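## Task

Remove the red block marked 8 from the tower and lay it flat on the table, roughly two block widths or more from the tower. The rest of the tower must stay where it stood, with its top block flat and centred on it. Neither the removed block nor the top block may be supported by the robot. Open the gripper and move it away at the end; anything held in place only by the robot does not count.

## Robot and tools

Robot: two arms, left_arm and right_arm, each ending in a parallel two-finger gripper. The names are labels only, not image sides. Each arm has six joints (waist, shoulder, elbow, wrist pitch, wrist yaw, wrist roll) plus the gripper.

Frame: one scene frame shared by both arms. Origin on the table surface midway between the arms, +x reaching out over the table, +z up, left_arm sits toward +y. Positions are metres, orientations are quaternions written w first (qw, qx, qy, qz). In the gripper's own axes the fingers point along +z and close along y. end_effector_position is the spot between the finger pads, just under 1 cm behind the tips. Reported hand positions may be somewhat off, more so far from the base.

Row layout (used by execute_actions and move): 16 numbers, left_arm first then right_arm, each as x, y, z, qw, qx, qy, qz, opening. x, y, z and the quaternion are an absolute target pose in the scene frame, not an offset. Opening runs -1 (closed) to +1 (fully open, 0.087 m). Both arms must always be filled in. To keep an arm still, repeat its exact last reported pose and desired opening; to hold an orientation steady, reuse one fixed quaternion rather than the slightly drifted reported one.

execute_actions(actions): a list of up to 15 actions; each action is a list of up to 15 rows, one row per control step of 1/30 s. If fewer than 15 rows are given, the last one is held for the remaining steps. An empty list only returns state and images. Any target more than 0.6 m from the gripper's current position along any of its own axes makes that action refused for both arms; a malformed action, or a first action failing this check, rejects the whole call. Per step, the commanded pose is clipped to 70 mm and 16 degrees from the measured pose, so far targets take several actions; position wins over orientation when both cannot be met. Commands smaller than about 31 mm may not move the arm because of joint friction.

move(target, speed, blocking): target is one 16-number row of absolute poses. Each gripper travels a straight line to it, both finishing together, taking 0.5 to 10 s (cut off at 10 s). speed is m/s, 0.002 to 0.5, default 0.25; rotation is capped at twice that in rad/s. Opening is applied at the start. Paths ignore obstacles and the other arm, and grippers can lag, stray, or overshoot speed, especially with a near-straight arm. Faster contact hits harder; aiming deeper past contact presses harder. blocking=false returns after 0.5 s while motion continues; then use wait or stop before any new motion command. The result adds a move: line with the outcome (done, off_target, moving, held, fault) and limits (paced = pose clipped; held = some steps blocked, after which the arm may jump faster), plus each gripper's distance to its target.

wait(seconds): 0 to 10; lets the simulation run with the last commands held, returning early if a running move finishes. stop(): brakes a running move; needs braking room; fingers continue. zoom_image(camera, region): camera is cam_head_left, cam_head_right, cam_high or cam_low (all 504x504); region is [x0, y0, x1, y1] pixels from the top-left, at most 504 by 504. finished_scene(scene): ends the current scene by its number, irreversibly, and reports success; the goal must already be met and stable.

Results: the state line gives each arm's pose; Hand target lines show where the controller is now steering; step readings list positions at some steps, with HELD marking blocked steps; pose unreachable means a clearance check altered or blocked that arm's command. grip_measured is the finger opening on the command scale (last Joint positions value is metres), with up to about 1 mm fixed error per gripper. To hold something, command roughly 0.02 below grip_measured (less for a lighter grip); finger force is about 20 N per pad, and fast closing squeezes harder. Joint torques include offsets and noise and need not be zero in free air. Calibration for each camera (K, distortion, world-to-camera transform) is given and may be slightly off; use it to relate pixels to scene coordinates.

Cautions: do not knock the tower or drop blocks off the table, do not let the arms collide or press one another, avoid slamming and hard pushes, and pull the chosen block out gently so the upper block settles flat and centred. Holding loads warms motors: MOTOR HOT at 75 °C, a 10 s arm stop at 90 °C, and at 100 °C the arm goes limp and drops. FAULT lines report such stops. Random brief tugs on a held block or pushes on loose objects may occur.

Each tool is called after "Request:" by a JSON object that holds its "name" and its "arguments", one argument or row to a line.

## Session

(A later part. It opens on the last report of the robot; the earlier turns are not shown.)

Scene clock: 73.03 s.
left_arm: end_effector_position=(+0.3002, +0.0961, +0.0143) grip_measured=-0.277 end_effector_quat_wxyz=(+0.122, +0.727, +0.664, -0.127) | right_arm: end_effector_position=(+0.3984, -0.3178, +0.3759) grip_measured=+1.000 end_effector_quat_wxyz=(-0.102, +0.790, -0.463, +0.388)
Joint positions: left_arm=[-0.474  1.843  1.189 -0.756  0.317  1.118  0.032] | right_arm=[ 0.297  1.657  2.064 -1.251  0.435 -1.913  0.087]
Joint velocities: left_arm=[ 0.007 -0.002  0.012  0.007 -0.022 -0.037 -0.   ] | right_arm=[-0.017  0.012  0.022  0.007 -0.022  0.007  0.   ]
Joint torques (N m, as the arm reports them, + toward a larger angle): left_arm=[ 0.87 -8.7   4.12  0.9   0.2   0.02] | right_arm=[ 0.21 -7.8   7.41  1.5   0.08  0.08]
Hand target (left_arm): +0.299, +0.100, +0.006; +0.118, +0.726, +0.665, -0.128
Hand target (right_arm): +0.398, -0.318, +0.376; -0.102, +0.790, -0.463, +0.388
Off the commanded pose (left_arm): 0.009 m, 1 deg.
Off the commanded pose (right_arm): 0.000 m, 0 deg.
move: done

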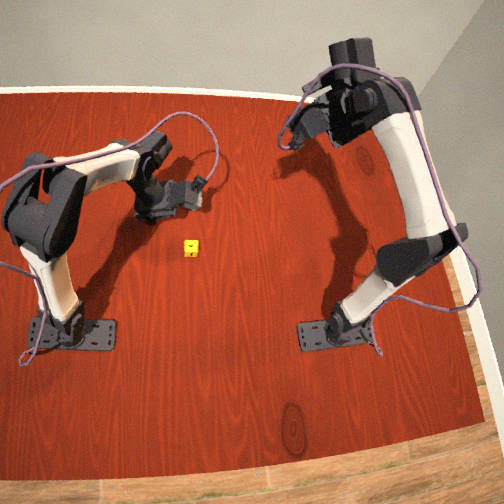

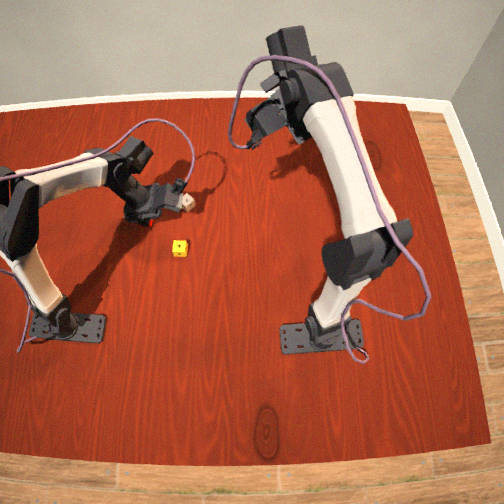

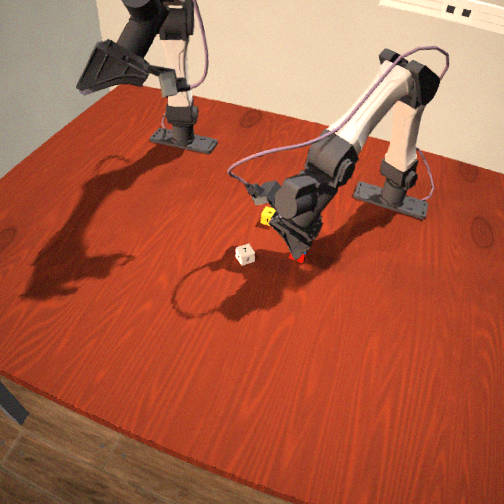

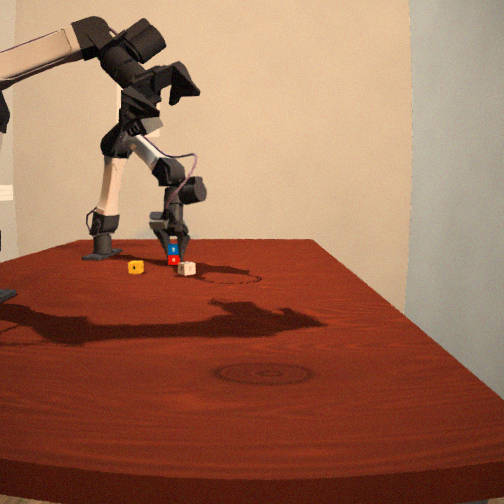

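Request:
{"name": "move", "arguments": {
  "target": [0.3,0.098,-0.002,0.1175,0.726,0.665,-0.128,-0.34,0.3984,-0.3178,0.3759,-0.102,0.79,-0.463,0.388,1],
  "speed": 0.02
}}

Request:
{"name": "move", "arguments": {
  "target": [0.3,0.097,0.008,0.1175,0.726,0.665,-0.128,0.15,0.3984,-0.3178,0.3759,-0.102,0.79,-0.463,0.388,1]
}}

Request:
{"name": "move", "arguments": {
  "target": [0.305,0.094,0.054,0.1175,0.726,0.665,-0.128,0.15,0.3984,-0.3178,0.3759,-0.102,0.79,-0.463,0.388,1],
  "speed": 0.06
}}

Request:
{"name": "zoom_image", "arguments": {
  "camera": "cam_low",
  "region": [100,170,240,310]
}}

Scene clock: 85.03 s.
left_arm: end_effector_position=(+0.3045, +0.0936, +0.0098) grip_measured=-0.277 end_effector_quat_wxyz=(+0.127, +0.727, +0.663, -0.125) | right_arm: end_effector_position=(+0.3984, -0.3178, +0.3759) grip_measured=+1.000 end_effector_quat_wxyz=(-0.102, +0.790, -0.463, +0.388)
Joint positions: left_arm=[-0.474  1.858  1.189 -0.73   0.317  1.118  0.032] | right_arm=[ 0.297  1.657  2.064 -1.251  0.435 -1.913  0.087]
Joint velocities: left_arm=[-0.012 -0.012 -0.032 -0.007 -0.022 -0.051  0.001] | right_arm=[ 0.012  0.002  0.002  0.022 -0.037 -0.007  0.   ]
Joint torques (N m, as the arm reports them, + toward a larger angle): left_arm=[ 0.44 -8.59  3.37  0.93  0.19 -0.05] | right_arm=[ 0.19 -7.79  7.45  1.5   0.08  0.07]
Hand target (left_arm): +0.300, +0.098, -0.001; +0.118, +0.726, +0.665, -0.128
Hand target (right_arm): +0.398, -0.318, +0.376; -0.102, +0.790, -0.463, +0.388
Off the commanded pose (left_arm): 0.013 m, 1 deg.
Off the commanded pose (right_arm): 0.000 m, 0 deg.
move: off_target (left_arm)

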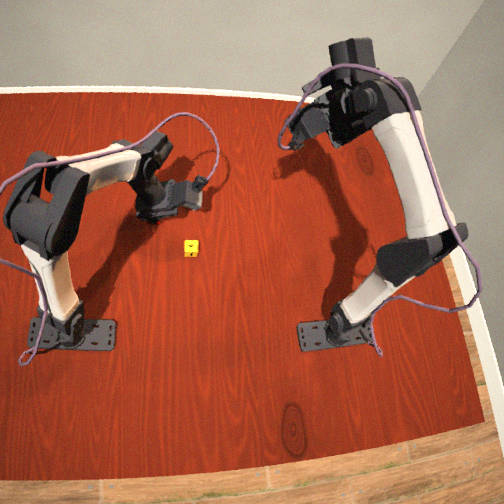

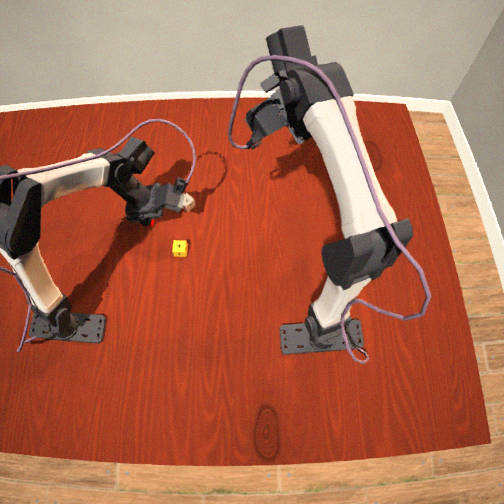

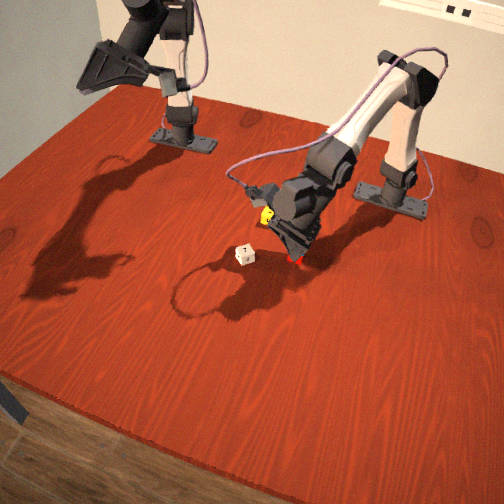

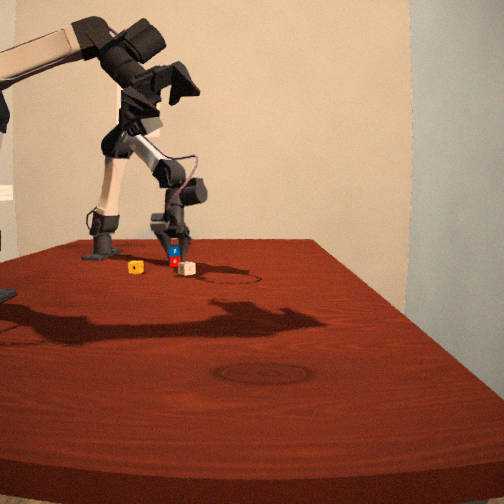

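Scene clock: 85.73 s.
left_arm: end_effector_position=(+0.3035, +0.0942, +0.0097) grip_measured=+0.150 end_effector_quat_wxyz=(+0.125, +0.727, +0.663, -0.126) | right_arm: end_effector_position=(+0.3984, -0.3178, +0.3759) grip_measured=+1.000 end_effector_quat_wxyz=(-0.102, +0.790, -0.463, +0.388)
Joint positions: left_arm=[-0.474  1.858  1.189 -0.734  0.317  1.118  0.05 ] | right_arm=[ 0.297  1.657  2.064 -1.251  0.435 -1.913  0.087]
Joint velocities: left_arm=[-0.007  0.007 -0.022 -0.051  0.051  0.037  0.   ] | right_arm=[-0.002  0.002 -0.007 -0.11   0.037  0.022  0.   ]
Joint torques (N m, as the arm reports them, + toward a larger angle): left_arm=[ 0.27 -9.62  5.29  0.6   0.19 -0.07] | right_arm=[ 0.19 -7.78  7.4   1.5   0.07  0.07]
Hand target (left_arm): +0.300, +0.097, +0.008; +0.118, +0.726, +0.665, -0.128
Hand target (right_arm): +0.398, -0.318, +0.376; -0.102, +0.790, -0.463, +0.388
Off the commanded pose (left_arm): 0.005 m, 1 deg.
Off the commanded pose (right_arm): 0.000 m, 0 deg.
move: done

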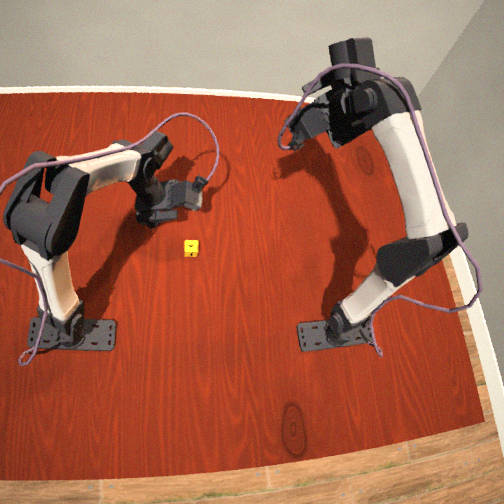

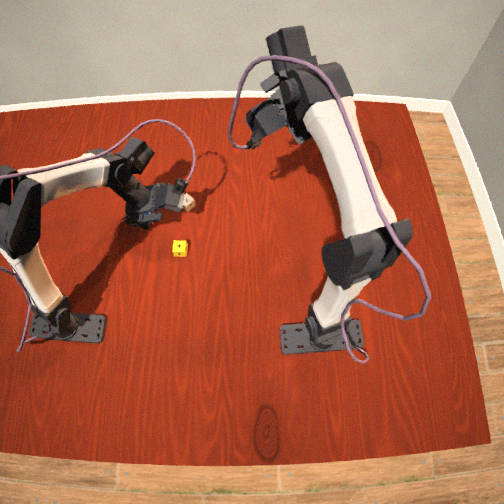

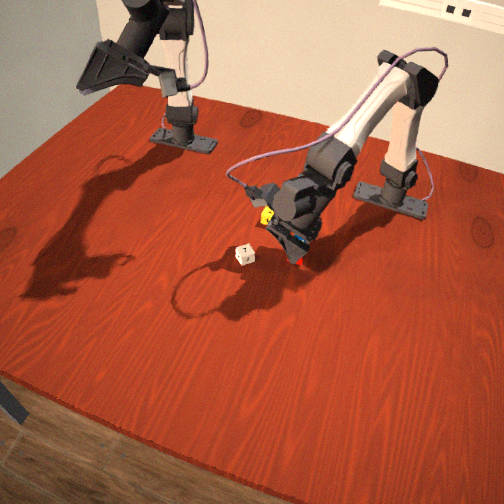

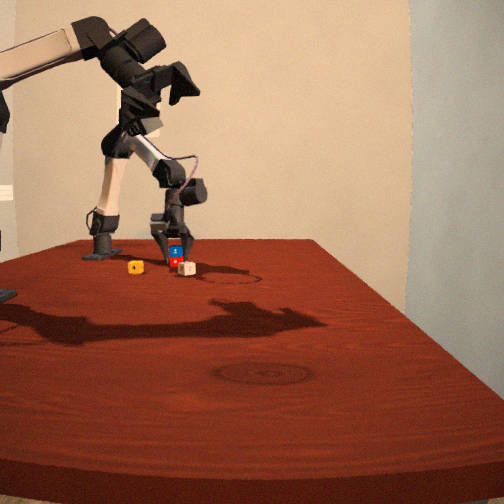

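Scene clock: 86.97 s.
left_arm: end_effector_position=(+0.3003, +0.0961, +0.0421) grip_measured=+0.150 end_effector_quat_wxyz=(+0.104, +0.726, +0.667, -0.133) | right_arm: end_effector_position=(+0.3984, -0.3178, +0.3759) grip_measured=+1.000 end_effector_quat_wxyz=(-0.102, +0.790, -0.463, +0.388)
Joint positions: left_arm=[-0.474  1.84   1.306 -0.914  0.317  1.118  0.05 ] | right_arm=[ 0.297  1.657  2.064 -1.251  0.435 -1.913  0.087]
Joint velocities: left_arm=[-0.002 -0.012  0.002 -0.022 -0.066 -0.037 -0.002] | right_arm=[ 0.017 -0.012  0.002  0.007 -0.007  0.022  0.   ]
Joint torques (N m, as the arm reports them, + toward a larger angle): left_arm=[  0.21 -10.96   7.76   0.51   0.2   -0.08] | right_arm=[ 0.21 -7.8   7.41  1.5   0.07  0.08]
Hand target (left_arm): +0.306, +0.094, +0.054; +0.118, +0.726, +0.665, -0.128
Hand target (right_arm): +0.398, -0.318, +0.376; -0.102, +0.790, -0.463, +0.388
Off the commanded pose (left_arm): 0.013 m, 2 deg.
Off the commanded pose (right_arm): 0.000 m, 0 deg.
move: off_target (left_arm)

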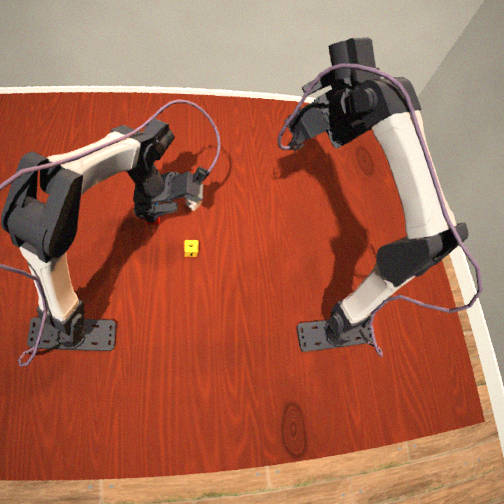

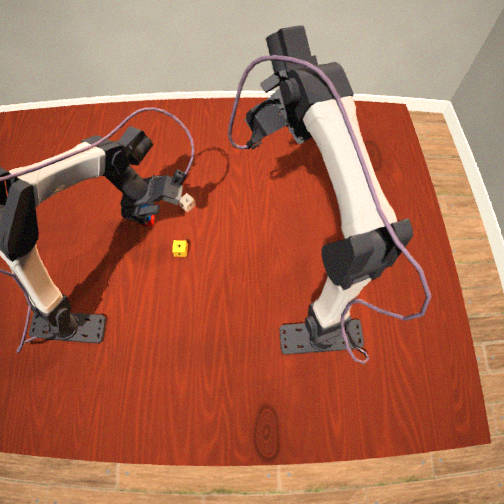

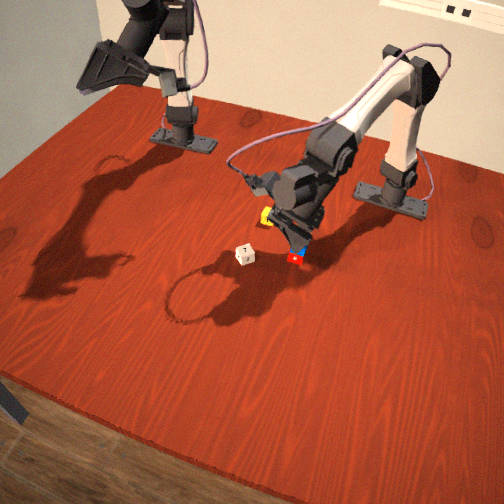

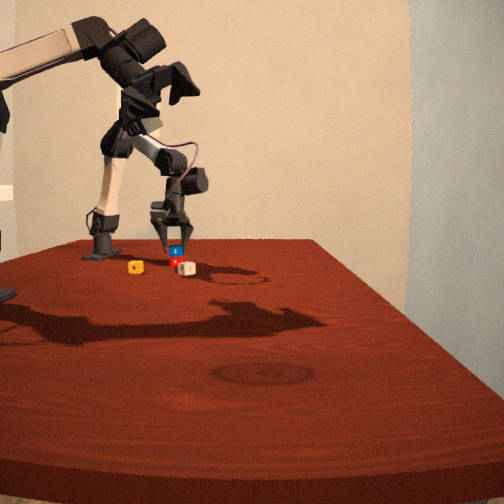

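Region (100, 170, 240, 310) of cam_low's 504x504 image, scaled by 3.600, with more detail than that image has.

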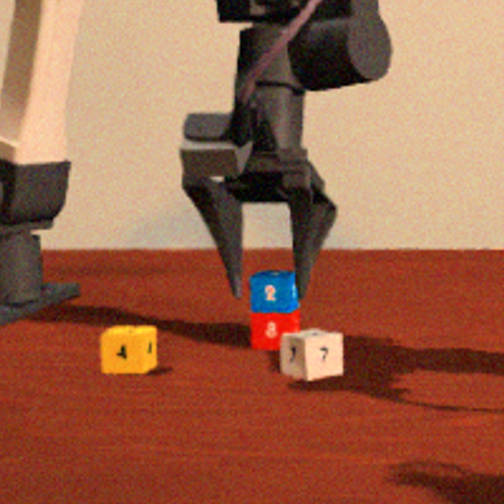

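Request:
{"name": "move", "arguments": {
  "target": [0.305,0.094,0.043,0.1175,0.726,0.665,-0.128,0.15,0.3984,-0.3178,0.3759,-0.102,0.79,-0.463,0.388,1],
  "speed": 0.03
}}

Request:
{"name": "move", "arguments": {
  "target": [0.305,0.094,0.043,0.1175,0.726,0.665,-0.128,-0.34,0.3984,-0.3178,0.3759,-0.102,0.79,-0.463,0.388,1]
}}

Request:
{"name": "move", "arguments": {
  "target": [0.303,0.094,0.08,0.1175,0.726,0.665,-0.128,-0.34,0.3984,-0.3178,0.3759,-0.102,0.79,-0.463,0.388,1],
  "speed": 0.08
}}

Request:
{"name": "move", "arguments": {
  "target": [0.211,-0.003,0.075,0.1175,0.726,0.665,-0.128,-0.34,0.3984,-0.3178,0.3759,-0.102,0.79,-0.463,0.388,1],
  "speed": 0.12
}}

Request:
{"name": "move", "arguments": {
  "target": [0.211,-0.003,0.045,0.1175,0.726,0.665,-0.128,-0.34,0.3984,-0.3178,0.3759,-0.102,0.79,-0.463,0.388,1],
  "speed": 0.04
}}

Request:
{"name": "zoom_image", "arguments": {
  "camera": "cam_low",
  "region": [90,200,190,300]
}}

Request:
{"name": "zoom_image", "arguments": {
  "camera": "cam_high",
  "region": [220,160,320,260]
}}

Scene clock: 101.83 s.
left_arm: end_effector_position=(+0.3029, +0.0946, +0.0423) grip_measured=+0.150 end_effector_quat_wxyz=(+0.110, +0.726, +0.666, -0.131) | right_arm: end_effector_position=(+0.3984, -0.3178, +0.3759) grip_measured=+1.000 end_effector_quat_wxyz=(-0.102, +0.790, -0.463, +0.388)
Joint positions: left_arm=[-0.474  1.84   1.306 -0.902  0.317  1.118  0.05 ] | right_arm=[ 0.297  1.657  2.064 -1.251  0.435 -1.913  0.087]
Joint velocities: left_arm=[-0.002 -0.007  0.007 -0.007 -0.037  0.037  0.   ] | right_arm=[-0.007 -0.012  0.002 -0.037  0.007  0.007  0.   ]
Joint torques (N m, as the arm reports them, + toward a larger angle): left_arm=[  0.15 -10.28   5.17   0.78   0.19  -0.08] | right_arm=[ 0.18 -7.76  7.42  1.49  0.07  0.07]
Hand target (left_arm): +0.305, +0.094, +0.043; +0.117, +0.726, +0.665, -0.128
Hand target (right_arm): +0.398, -0.318, +0.376; -0.102, +0.790, -0.463, +0.388
Off the commanded pose (left_arm): 0.002 m, 1 deg.
Off the commanded pose (right_arm): 0.000 m, 0 deg.
move: done

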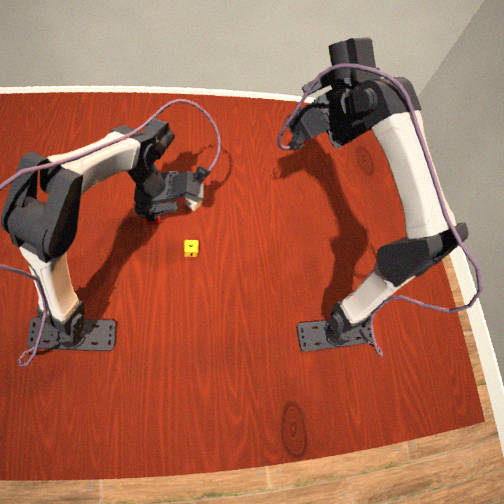

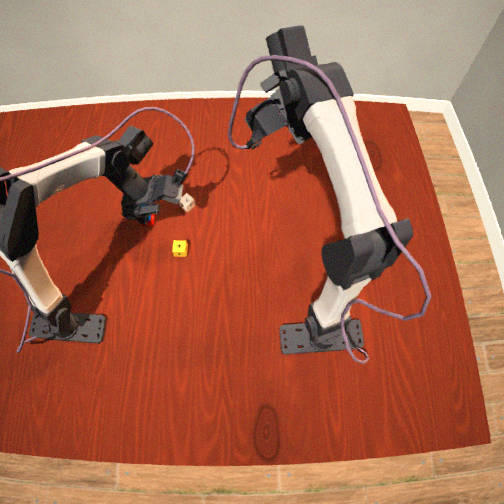

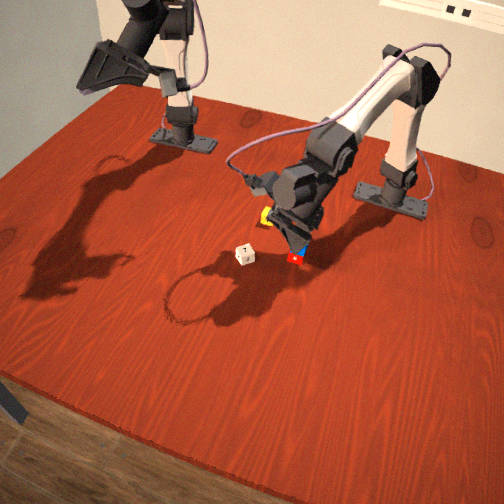

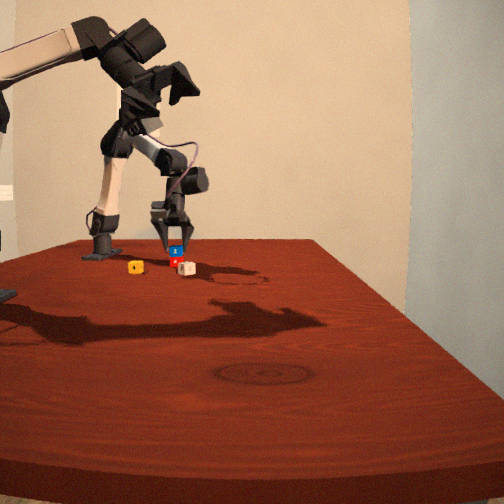

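Scene clock: 102.53 s.
left_arm: end_effector_position=(+0.3030, +0.0945, +0.0423) grip_measured=-0.277 end_effector_quat_wxyz=(+0.110, +0.726, +0.666, -0.131) | right_arm: end_effector_position=(+0.3984, -0.3178, +0.3759) grip_measured=+1.000 end_effector_quat_wxyz=(-0.102, +0.790, -0.463, +0.388)
Joint positions: left_arm=[-0.474  1.84   1.306 -0.902  0.317  1.118  0.032] | right_arm=[ 0.297  1.657  2.064 -1.251  0.435 -1.913  0.087]
Joint velocities: left_arm=[ 0.002 -0.037  0.002  0.066 -0.007 -0.007  0.   ] | right_arm=[ 0.007 -0.007  0.012  0.081  0.095  0.051  0.   ]
Joint torques (N m, as the arm reports them, + toward a larger angle): left_arm=[  0.16 -10.29   5.21   0.83   0.19  -0.08] | right_arm=[ 0.18 -7.74  7.41  1.5   0.07  0.07]
Hand target (left_arm): +0.305, +0.094, +0.043; +0.118, +0.726, +0.665, -0.128
Hand target (right_arm): +0.398, -0.318, +0.376; -0.102, +0.790, -0.463, +0.388
Off the commanded pose (left_arm): 0.002 m, 1 deg.
Off the commanded pose (right_arm): 0.000 m, 0 deg.
move: done

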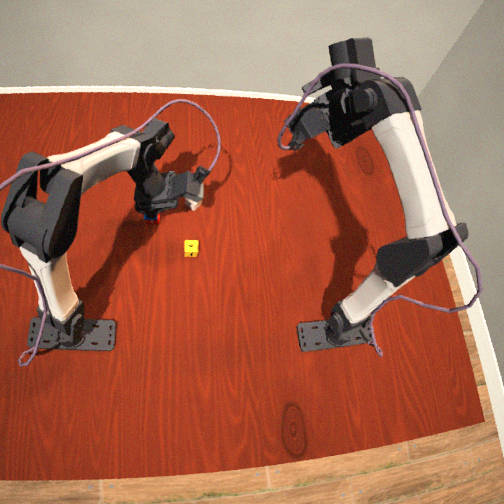

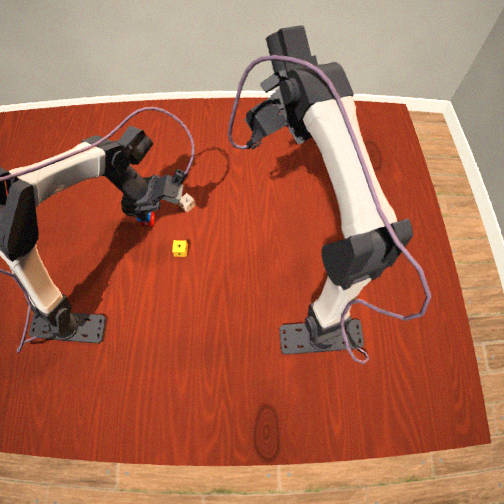

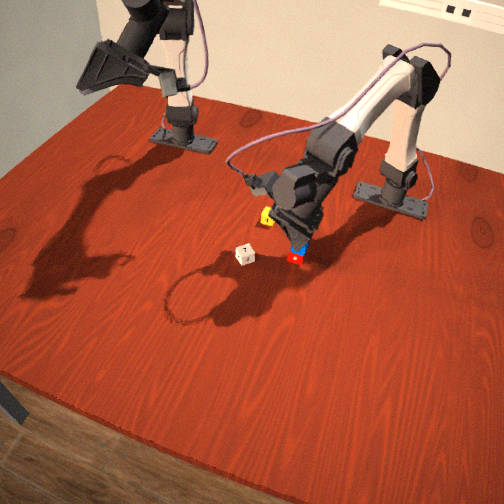

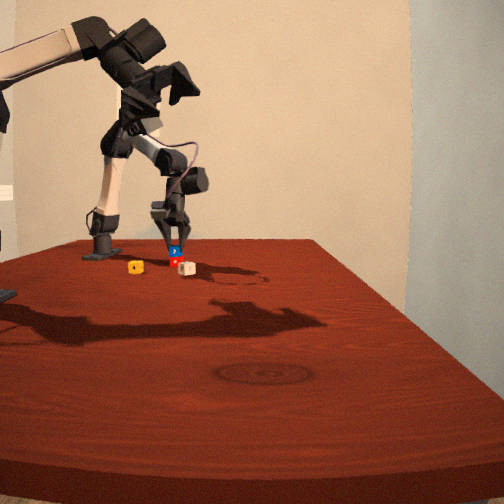

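Scene clock: 103.53 s.
left_arm: end_effector_position=(+0.2998, +0.0963, +0.0689) grip_measured=-0.277 end_effector_quat_wxyz=(+0.106, +0.726, +0.667, -0.132) | right_arm: end_effector_position=(+0.3984, -0.3178, +0.3759) grip_measured=+1.000 end_effector_quat_wxyz=(-0.102, +0.790, -0.463, +0.388)
Joint positions: left_arm=[-0.474  1.811  1.378 -1.012  0.317  1.118  0.032] | right_arm=[ 0.297  1.657  2.064 -1.251  0.435 -1.913  0.087]
Joint velocities: left_arm=[-0.007  0.012 -0.002  0.007  0.007  0.037 -0.001] | right_arm=[ 0.032  0.007 -0.022  0.066 -0.022  0.066  0.   ]
Joint torques (N m, as the arm reports them, + toward a larger angle): left_arm=[ -0.05 -10.8    7.7    0.49   0.19  -0.11] | right_arm=[ 0.17 -7.8   7.39  1.5   0.07  0.07]
Hand target (left_arm): +0.303, +0.094, +0.080; +0.118, +0.726, +0.665, -0.128
Hand target (right_arm): +0.398, -0.318, +0.376; -0.102, +0.790, -0.463, +0.388
Off the commanded pose (left_arm): 0.012 m, 1 deg.
Off the commanded pose (right_arm): 0.000 m, 0 deg.
move: off_target (left_arm)

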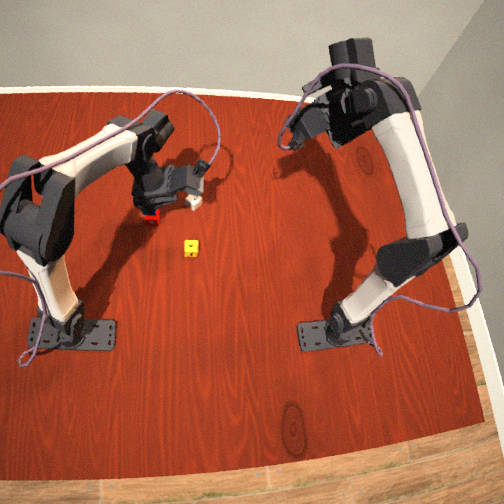

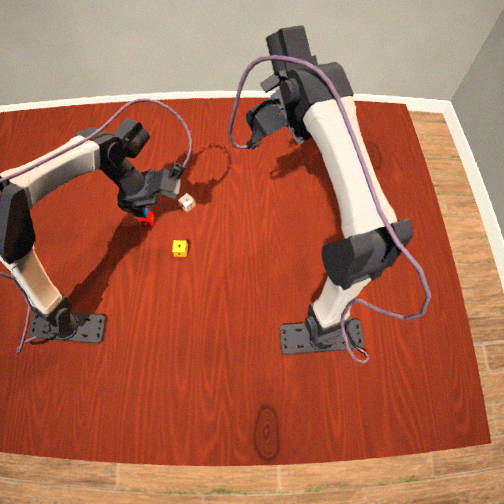

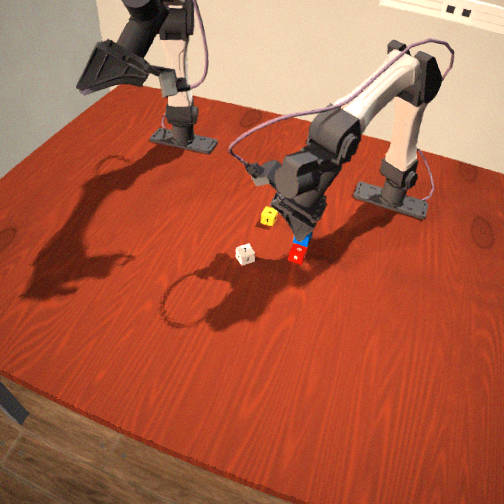

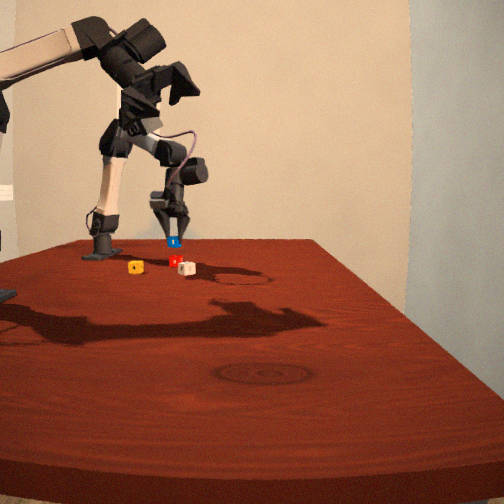

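Scene clock: 105.13 s.
left_arm: end_effector_position=(+0.2117, +0.0014, +0.0726) grip_measured=-0.277 end_effector_quat_wxyz=(+0.105, +0.729, +0.665, -0.125) | right_arm: end_effector_position=(+0.3984, -0.3178, +0.3759) grip_measured=+1.000 end_effector_quat_wxyz=(-0.102, +0.790, -0.463, +0.388)
Joint positions: left_arm=[-0.868  1.763  1.33  -0.903  0.23   0.723  0.032] | right_arm=[ 0.297  1.657  2.064 -1.251  0.435 -1.913  0.087]
Joint velocities: left_arm=[-0.007 -0.007 -0.022 -0.007 -0.095 -0.066  0.   ] | right_arm=[-0.032 -0.002 -0.002  0.037 -0.007 -0.066  0.   ]
Joint torques (N m, as the arm reports them, + toward a larger angle): left_arm=[ -0.63 -10.63   4.97   1.07   0.12  -0.13] | right_arm=[ 0.22 -7.77  7.4   1.5   0.08  0.07]
Hand target (left_arm): +0.210, +0.000, +0.075; +0.114, +0.728, +0.665, -0.124
Hand target (right_arm): +0.398, -0.318, +0.376; -0.102, +0.790, -0.463, +0.388
Off the commanded pose (left_arm): 0.005 m, 2 deg.
Off the commanded pose (right_arm): 0.000 m, 0 deg.
move: done

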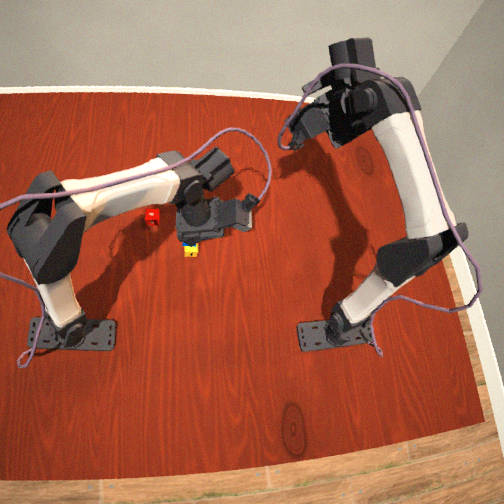

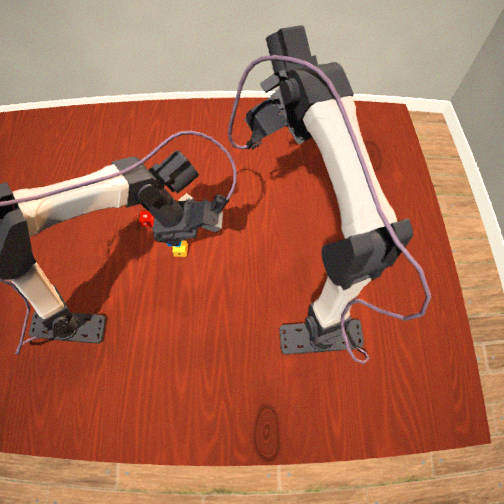

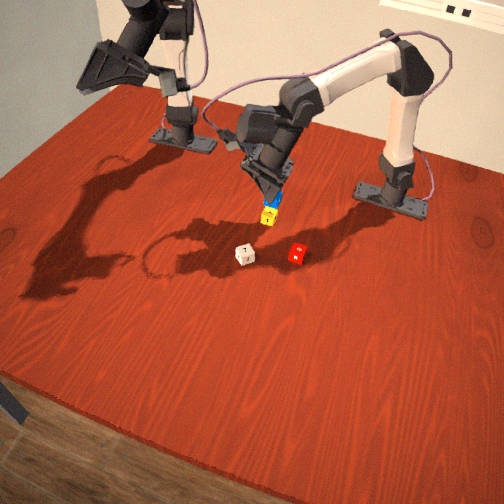

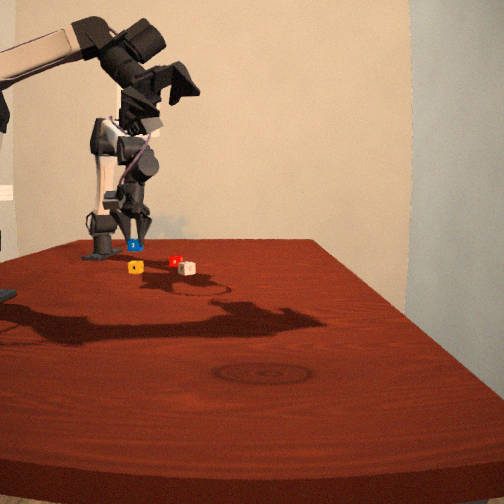

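Scene clock: 106.30 s.
left_arm: end_effector_position=(+0.2148, -0.0029, +0.0537) grip_measured=-0.277 end_effector_quat_wxyz=(+0.125, +0.727, +0.664, -0.127) | right_arm: end_effector_position=(+0.3984, -0.3178, +0.3759) grip_measured=+1.000 end_effector_quat_wxyz=(-0.102, +0.790, -0.463, +0.388)
Joint positions: left_arm=[-0.868  1.763  1.247 -0.779  0.23   0.716  0.032] | right_arm=[ 0.297  1.657  2.064 -1.251  0.435 -1.913  0.087]
Joint velocities: left_arm=[-0.012 -0.022 -0.022 -0.007 -0.051 -0.051 -0.   ] | right_arm=[ 0.002 -0.007 -0.007  0.037  0.037 -0.022  0.   ]
Joint torques (N m, as the arm reports them, + toward a larger angle): left_arm=[-0.52 -8.4   4.5   1.12  0.15 -0.18] | right_arm=[ 0.19 -7.8   7.42  1.51  0.06  0.07]
Hand target (left_arm): +0.211, -0.002, +0.045; +0.117, +0.726, +0.665, -0.128
Hand target (right_arm): +0.398, -0.318, +0.376; -0.102, +0.790, -0.463, +0.388
Off the commanded pose (left_arm): 0.009 m, 1 deg.
Off the commanded pose (right_arm): 0.000 m, 0 deg.
move: done

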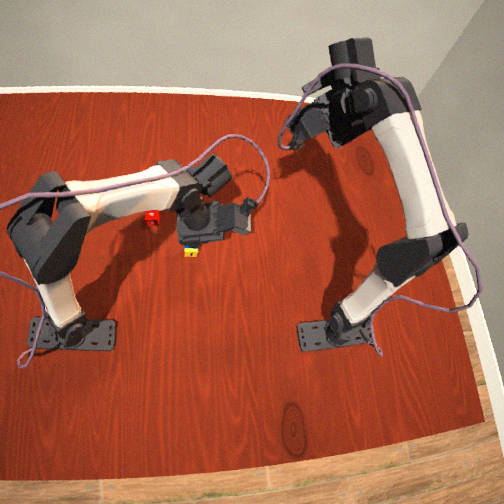

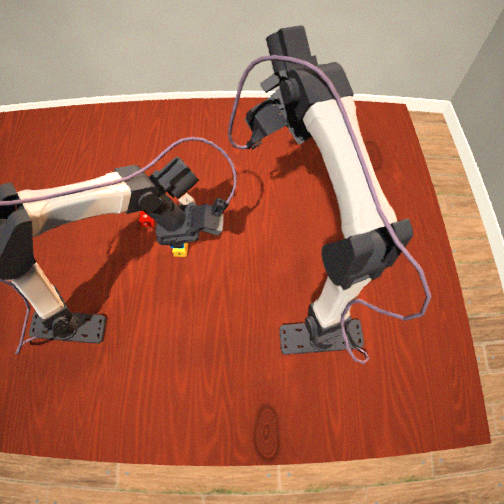

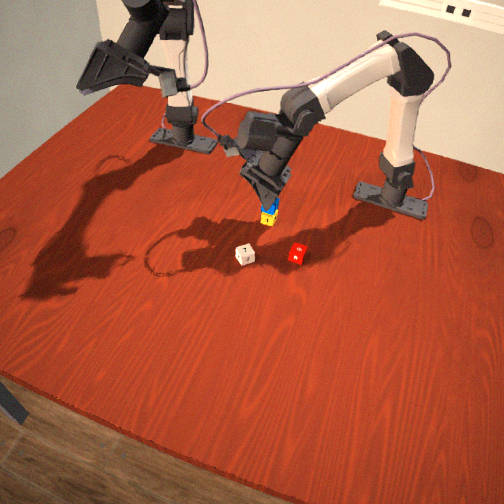

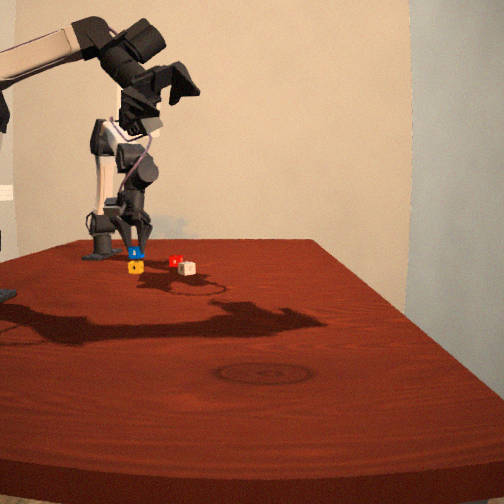

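Region (90, 200, 190, 300) of cam_low's 504x504 image, scaled by 5.040, with more detail than that image has.

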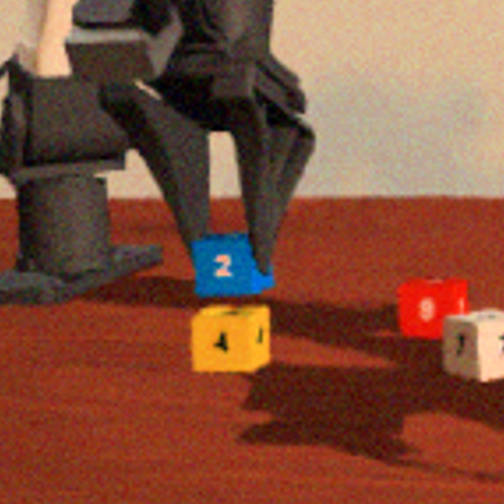

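Region (220, 160, 320, 260) of cam_high's 504x504 image, scaled by 5.040, with more detail than that image has.

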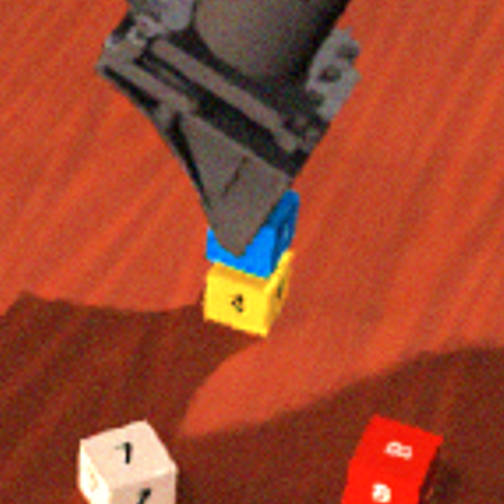

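Request:
{"name": "move", "arguments": {
  "target": [0.209,-0.002,0.032,0.1175,0.726,0.665,-0.128,-0.34,0.3984,-0.3178,0.3759,-0.102,0.79,-0.463,0.388,1],
  "speed": 0.02
}}

Request:
{"name": "zoom_image", "arguments": {
  "camera": "cam_low",
  "region": [90,200,190,300]
}}

Request:
{"name": "zoom_image", "arguments": {
  "camera": "cam_high",
  "region": [220,160,320,260]
}}

Scene clock: 115.53 s.
left_arm: end_effector_position=(+0.2141, -0.0021, +0.0438) grip_measured=-0.277 end_effector_quat_wxyz=(+0.129, +0.726, +0.664, -0.127) | right_arm: end_effector_position=(+0.3984, -0.3178, +0.3759) grip_measured=+1.000 end_effector_quat_wxyz=(-0.102, +0.790, -0.463, +0.388)
Joint positions: left_arm=[-0.868  1.763  1.205 -0.728  0.23   0.714  0.032] | right_arm=[ 0.297  1.657  2.064 -1.251  0.435 -1.913  0.087]
Joint velocities: left_arm=[-0.007 -0.012  0.002  0.051 -0.037  0.007  0.001] | right_arm=[-0.002  0.017  0.012 -0.037 -0.051  0.051  0.   ]
Joint torques (N m, as the arm reports them, + toward a larger angle): left_arm=[-0.72 -7.64  4.4   1.15  0.15 -0.22] | right_arm=[ 0.21 -7.79  7.39  1.5   0.07  0.07]
Hand target (left_arm): +0.209, -0.001, +0.033; +0.118, +0.726, +0.665, -0.128
Hand target (right_arm): +0.398, -0.318, +0.376; -0.102, +0.790, -0.463, +0.388
Off the commanded pose (left_arm): 0.013 m, 1 deg.
Off the commanded pose (right_arm): 0.000 m, 0 deg.
move: off_target (left_arm)

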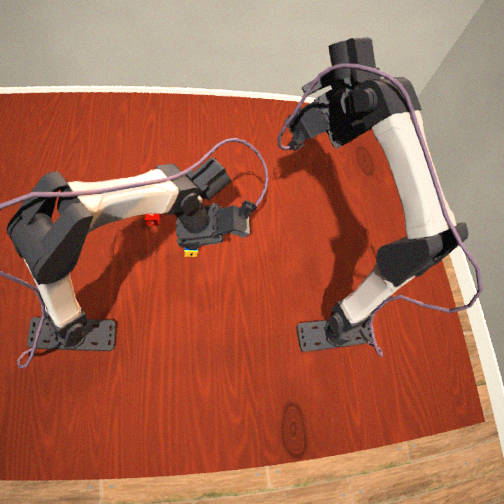

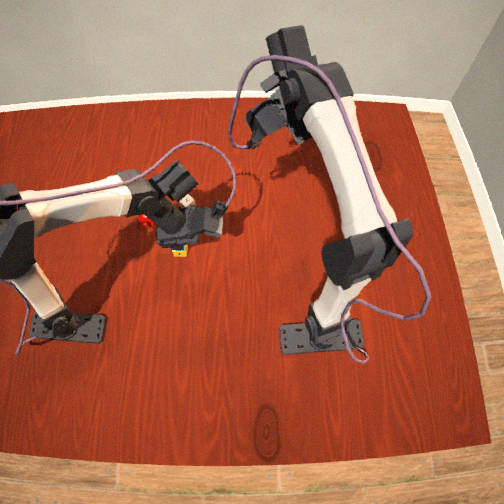

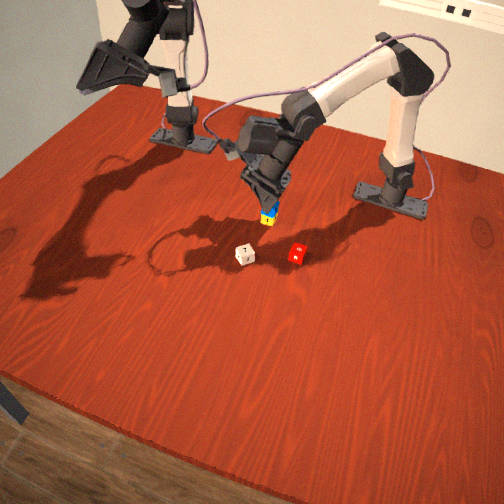

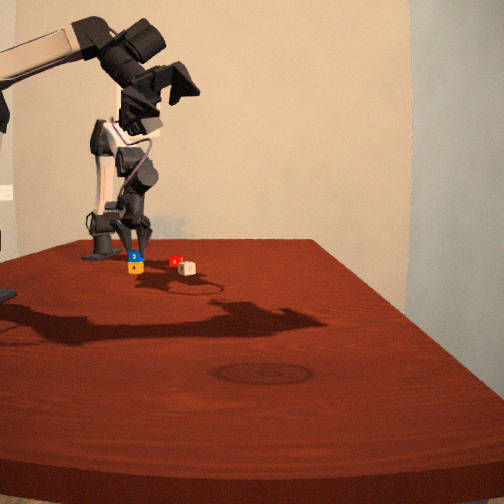

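Region (90, 200, 190, 300) of cam_low's 504x504 image, scaled by 5.040, with more detail than that image has.

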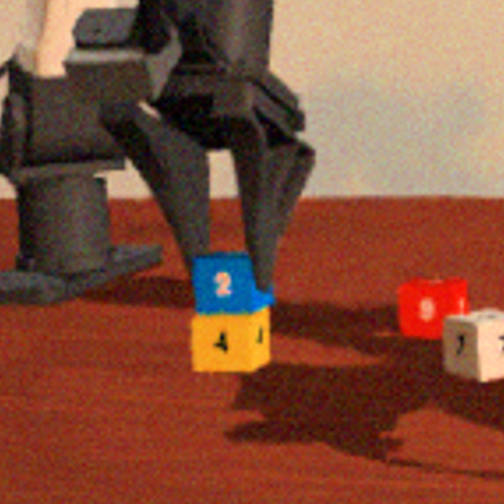

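Region (220, 160, 320, 260) of cam_high's 504x504 image, scaled by 5.040, with more detail than that image has.

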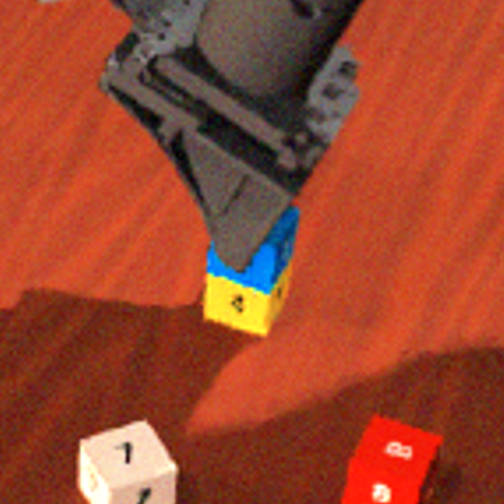

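Within ~2 mm of contact; release.

Request:
{"name": "move", "arguments": {
  "target": [0.209,-0.002,0.032,0.1175,0.726,0.665,-0.128,0.5,0.3984,-0.3178,0.3759,-0.102,0.79,-0.463,0.388,1]
}}

Request:
{"name": "move", "arguments": {
  "target": [0.214,0.03,0.16,0.1175,0.726,0.665,-0.128,0.5,0.3984,-0.3178,0.3759,-0.102,0.79,-0.463,0.388,1],
  "speed": 0.15
}}

Scene clock: 122.00 s.
left_arm: end_effector_position=(+0.2144, -0.0026, +0.0439) grip_measured=+0.500 end_effector_quat_wxyz=(+0.130, +0.725, +0.664, -0.127) | right_arm: end_effector_position=(+0.3984, -0.3178, +0.3759) grip_measured=+1.000 end_effector_quat_wxyz=(-0.102, +0.790, -0.463, +0.388)
Joint positions: left_arm=[-0.868  1.763  1.205 -0.726  0.23   0.713  0.066] | right_arm=[ 0.297  1.657  2.064 -1.251  0.435 -1.913  0.087]
Joint velocities: left_arm=[-0.002  0.017 -0.007 -0.051 -0.007 -0.007 -0.   ] | right_arm=[-0.012  0.002 -0.007 -0.022  0.007 -0.022  0.   ]
Joint torques (N m, as the arm reports them, + toward a larger angle): left_arm=[-0.73 -7.58  4.45  1.15  0.15 -0.16] | right_arm=[ 0.24 -7.76  7.38  1.5   0.07  0.07]
Hand target (left_arm): +0.209, -0.001, +0.032; +0.117, +0.726, +0.665, -0.128
Hand target (right_arm): +0.398, -0.318, +0.376; -0.102, +0.790, -0.463, +0.388
Off the commanded pose (left_arm): 0.013 m, 1 deg.
Off the commanded pose (right_arm): 0.000 m, 0 deg.
move: off_target (left_arm)

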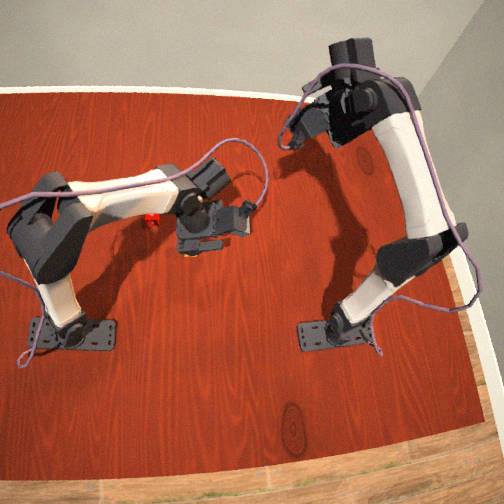

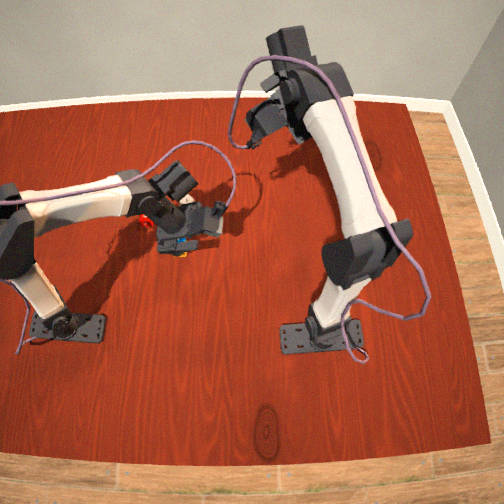

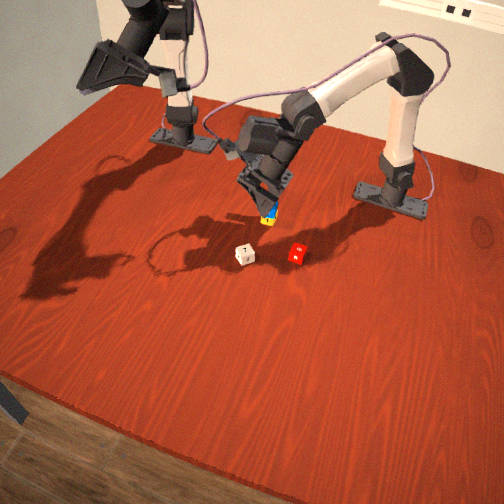

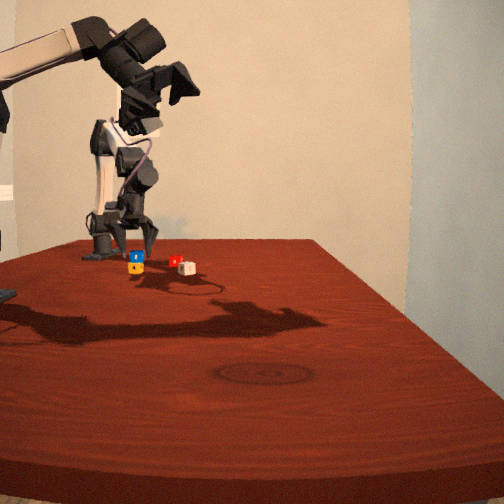

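Scene clock: 123.47 s.
left_arm: end_effector_position=(+0.2120, +0.0281, +0.1502) grip_measured=+0.500 end_effector_quat_wxyz=(+0.105, +0.727, +0.667, -0.125) | right_arm: end_effector_position=(+0.3984, -0.3178, +0.3759) grip_measured=+1.000 end_effector_quat_wxyz=(-0.102, +0.790, -0.463, +0.388)
Joint positions: left_arm=[-0.815  1.674  1.536 -1.209  0.244  0.771  0.066] | right_arm=[ 0.297  1.657  2.064 -1.251  0.435 -1.913  0.087]
Joint velocities: left_arm=[ 0.017  0.007 -0.022 -0.007 -0.007  0.037 -0.   ] | right_arm=[ 0.012  0.007 -0.017 -0.125  0.007 -0.051  0.   ]
Joint torques (N m, as the arm reports them, + toward a larger angle): left_arm=[ 1.11 -9.12  8.01  0.77  0.22  0.01] | right_arm=[ 0.21 -7.77  7.43  1.49  0.06  0.06]
Hand target (left_arm): +0.216, +0.028, +0.160; +0.118, +0.726, +0.665, -0.129
Hand target (right_arm): +0.398, -0.318, +0.376; -0.102, +0.790, -0.463, +0.388
Off the commanded pose (left_arm): 0.010 m, 1 deg.
Off the commanded pose (right_arm): 0.000 m, 0 deg.
move: done

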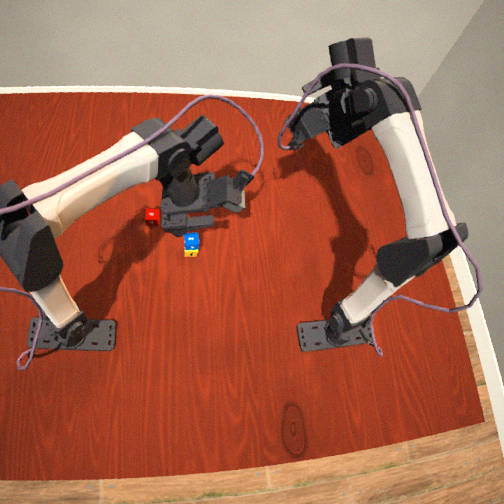

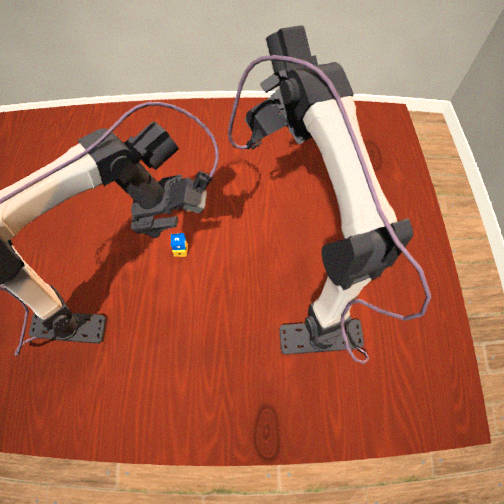

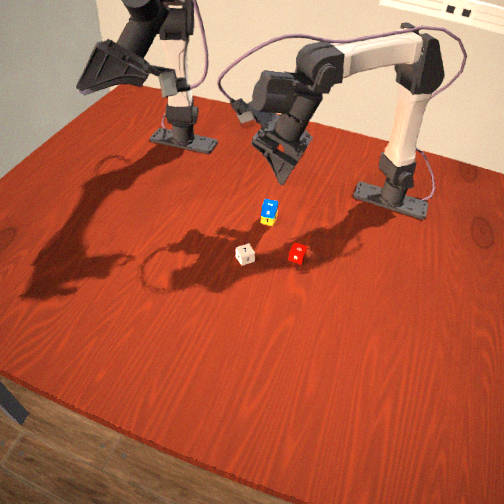

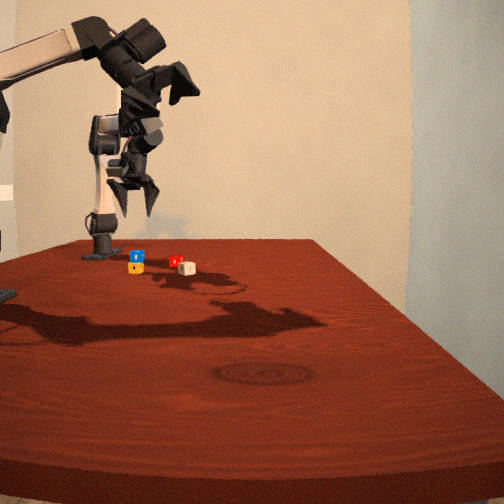

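Request:
{"name": "finished_scene", "arguments": {
  "scene": 2
}}

The scene is finished: the task was done.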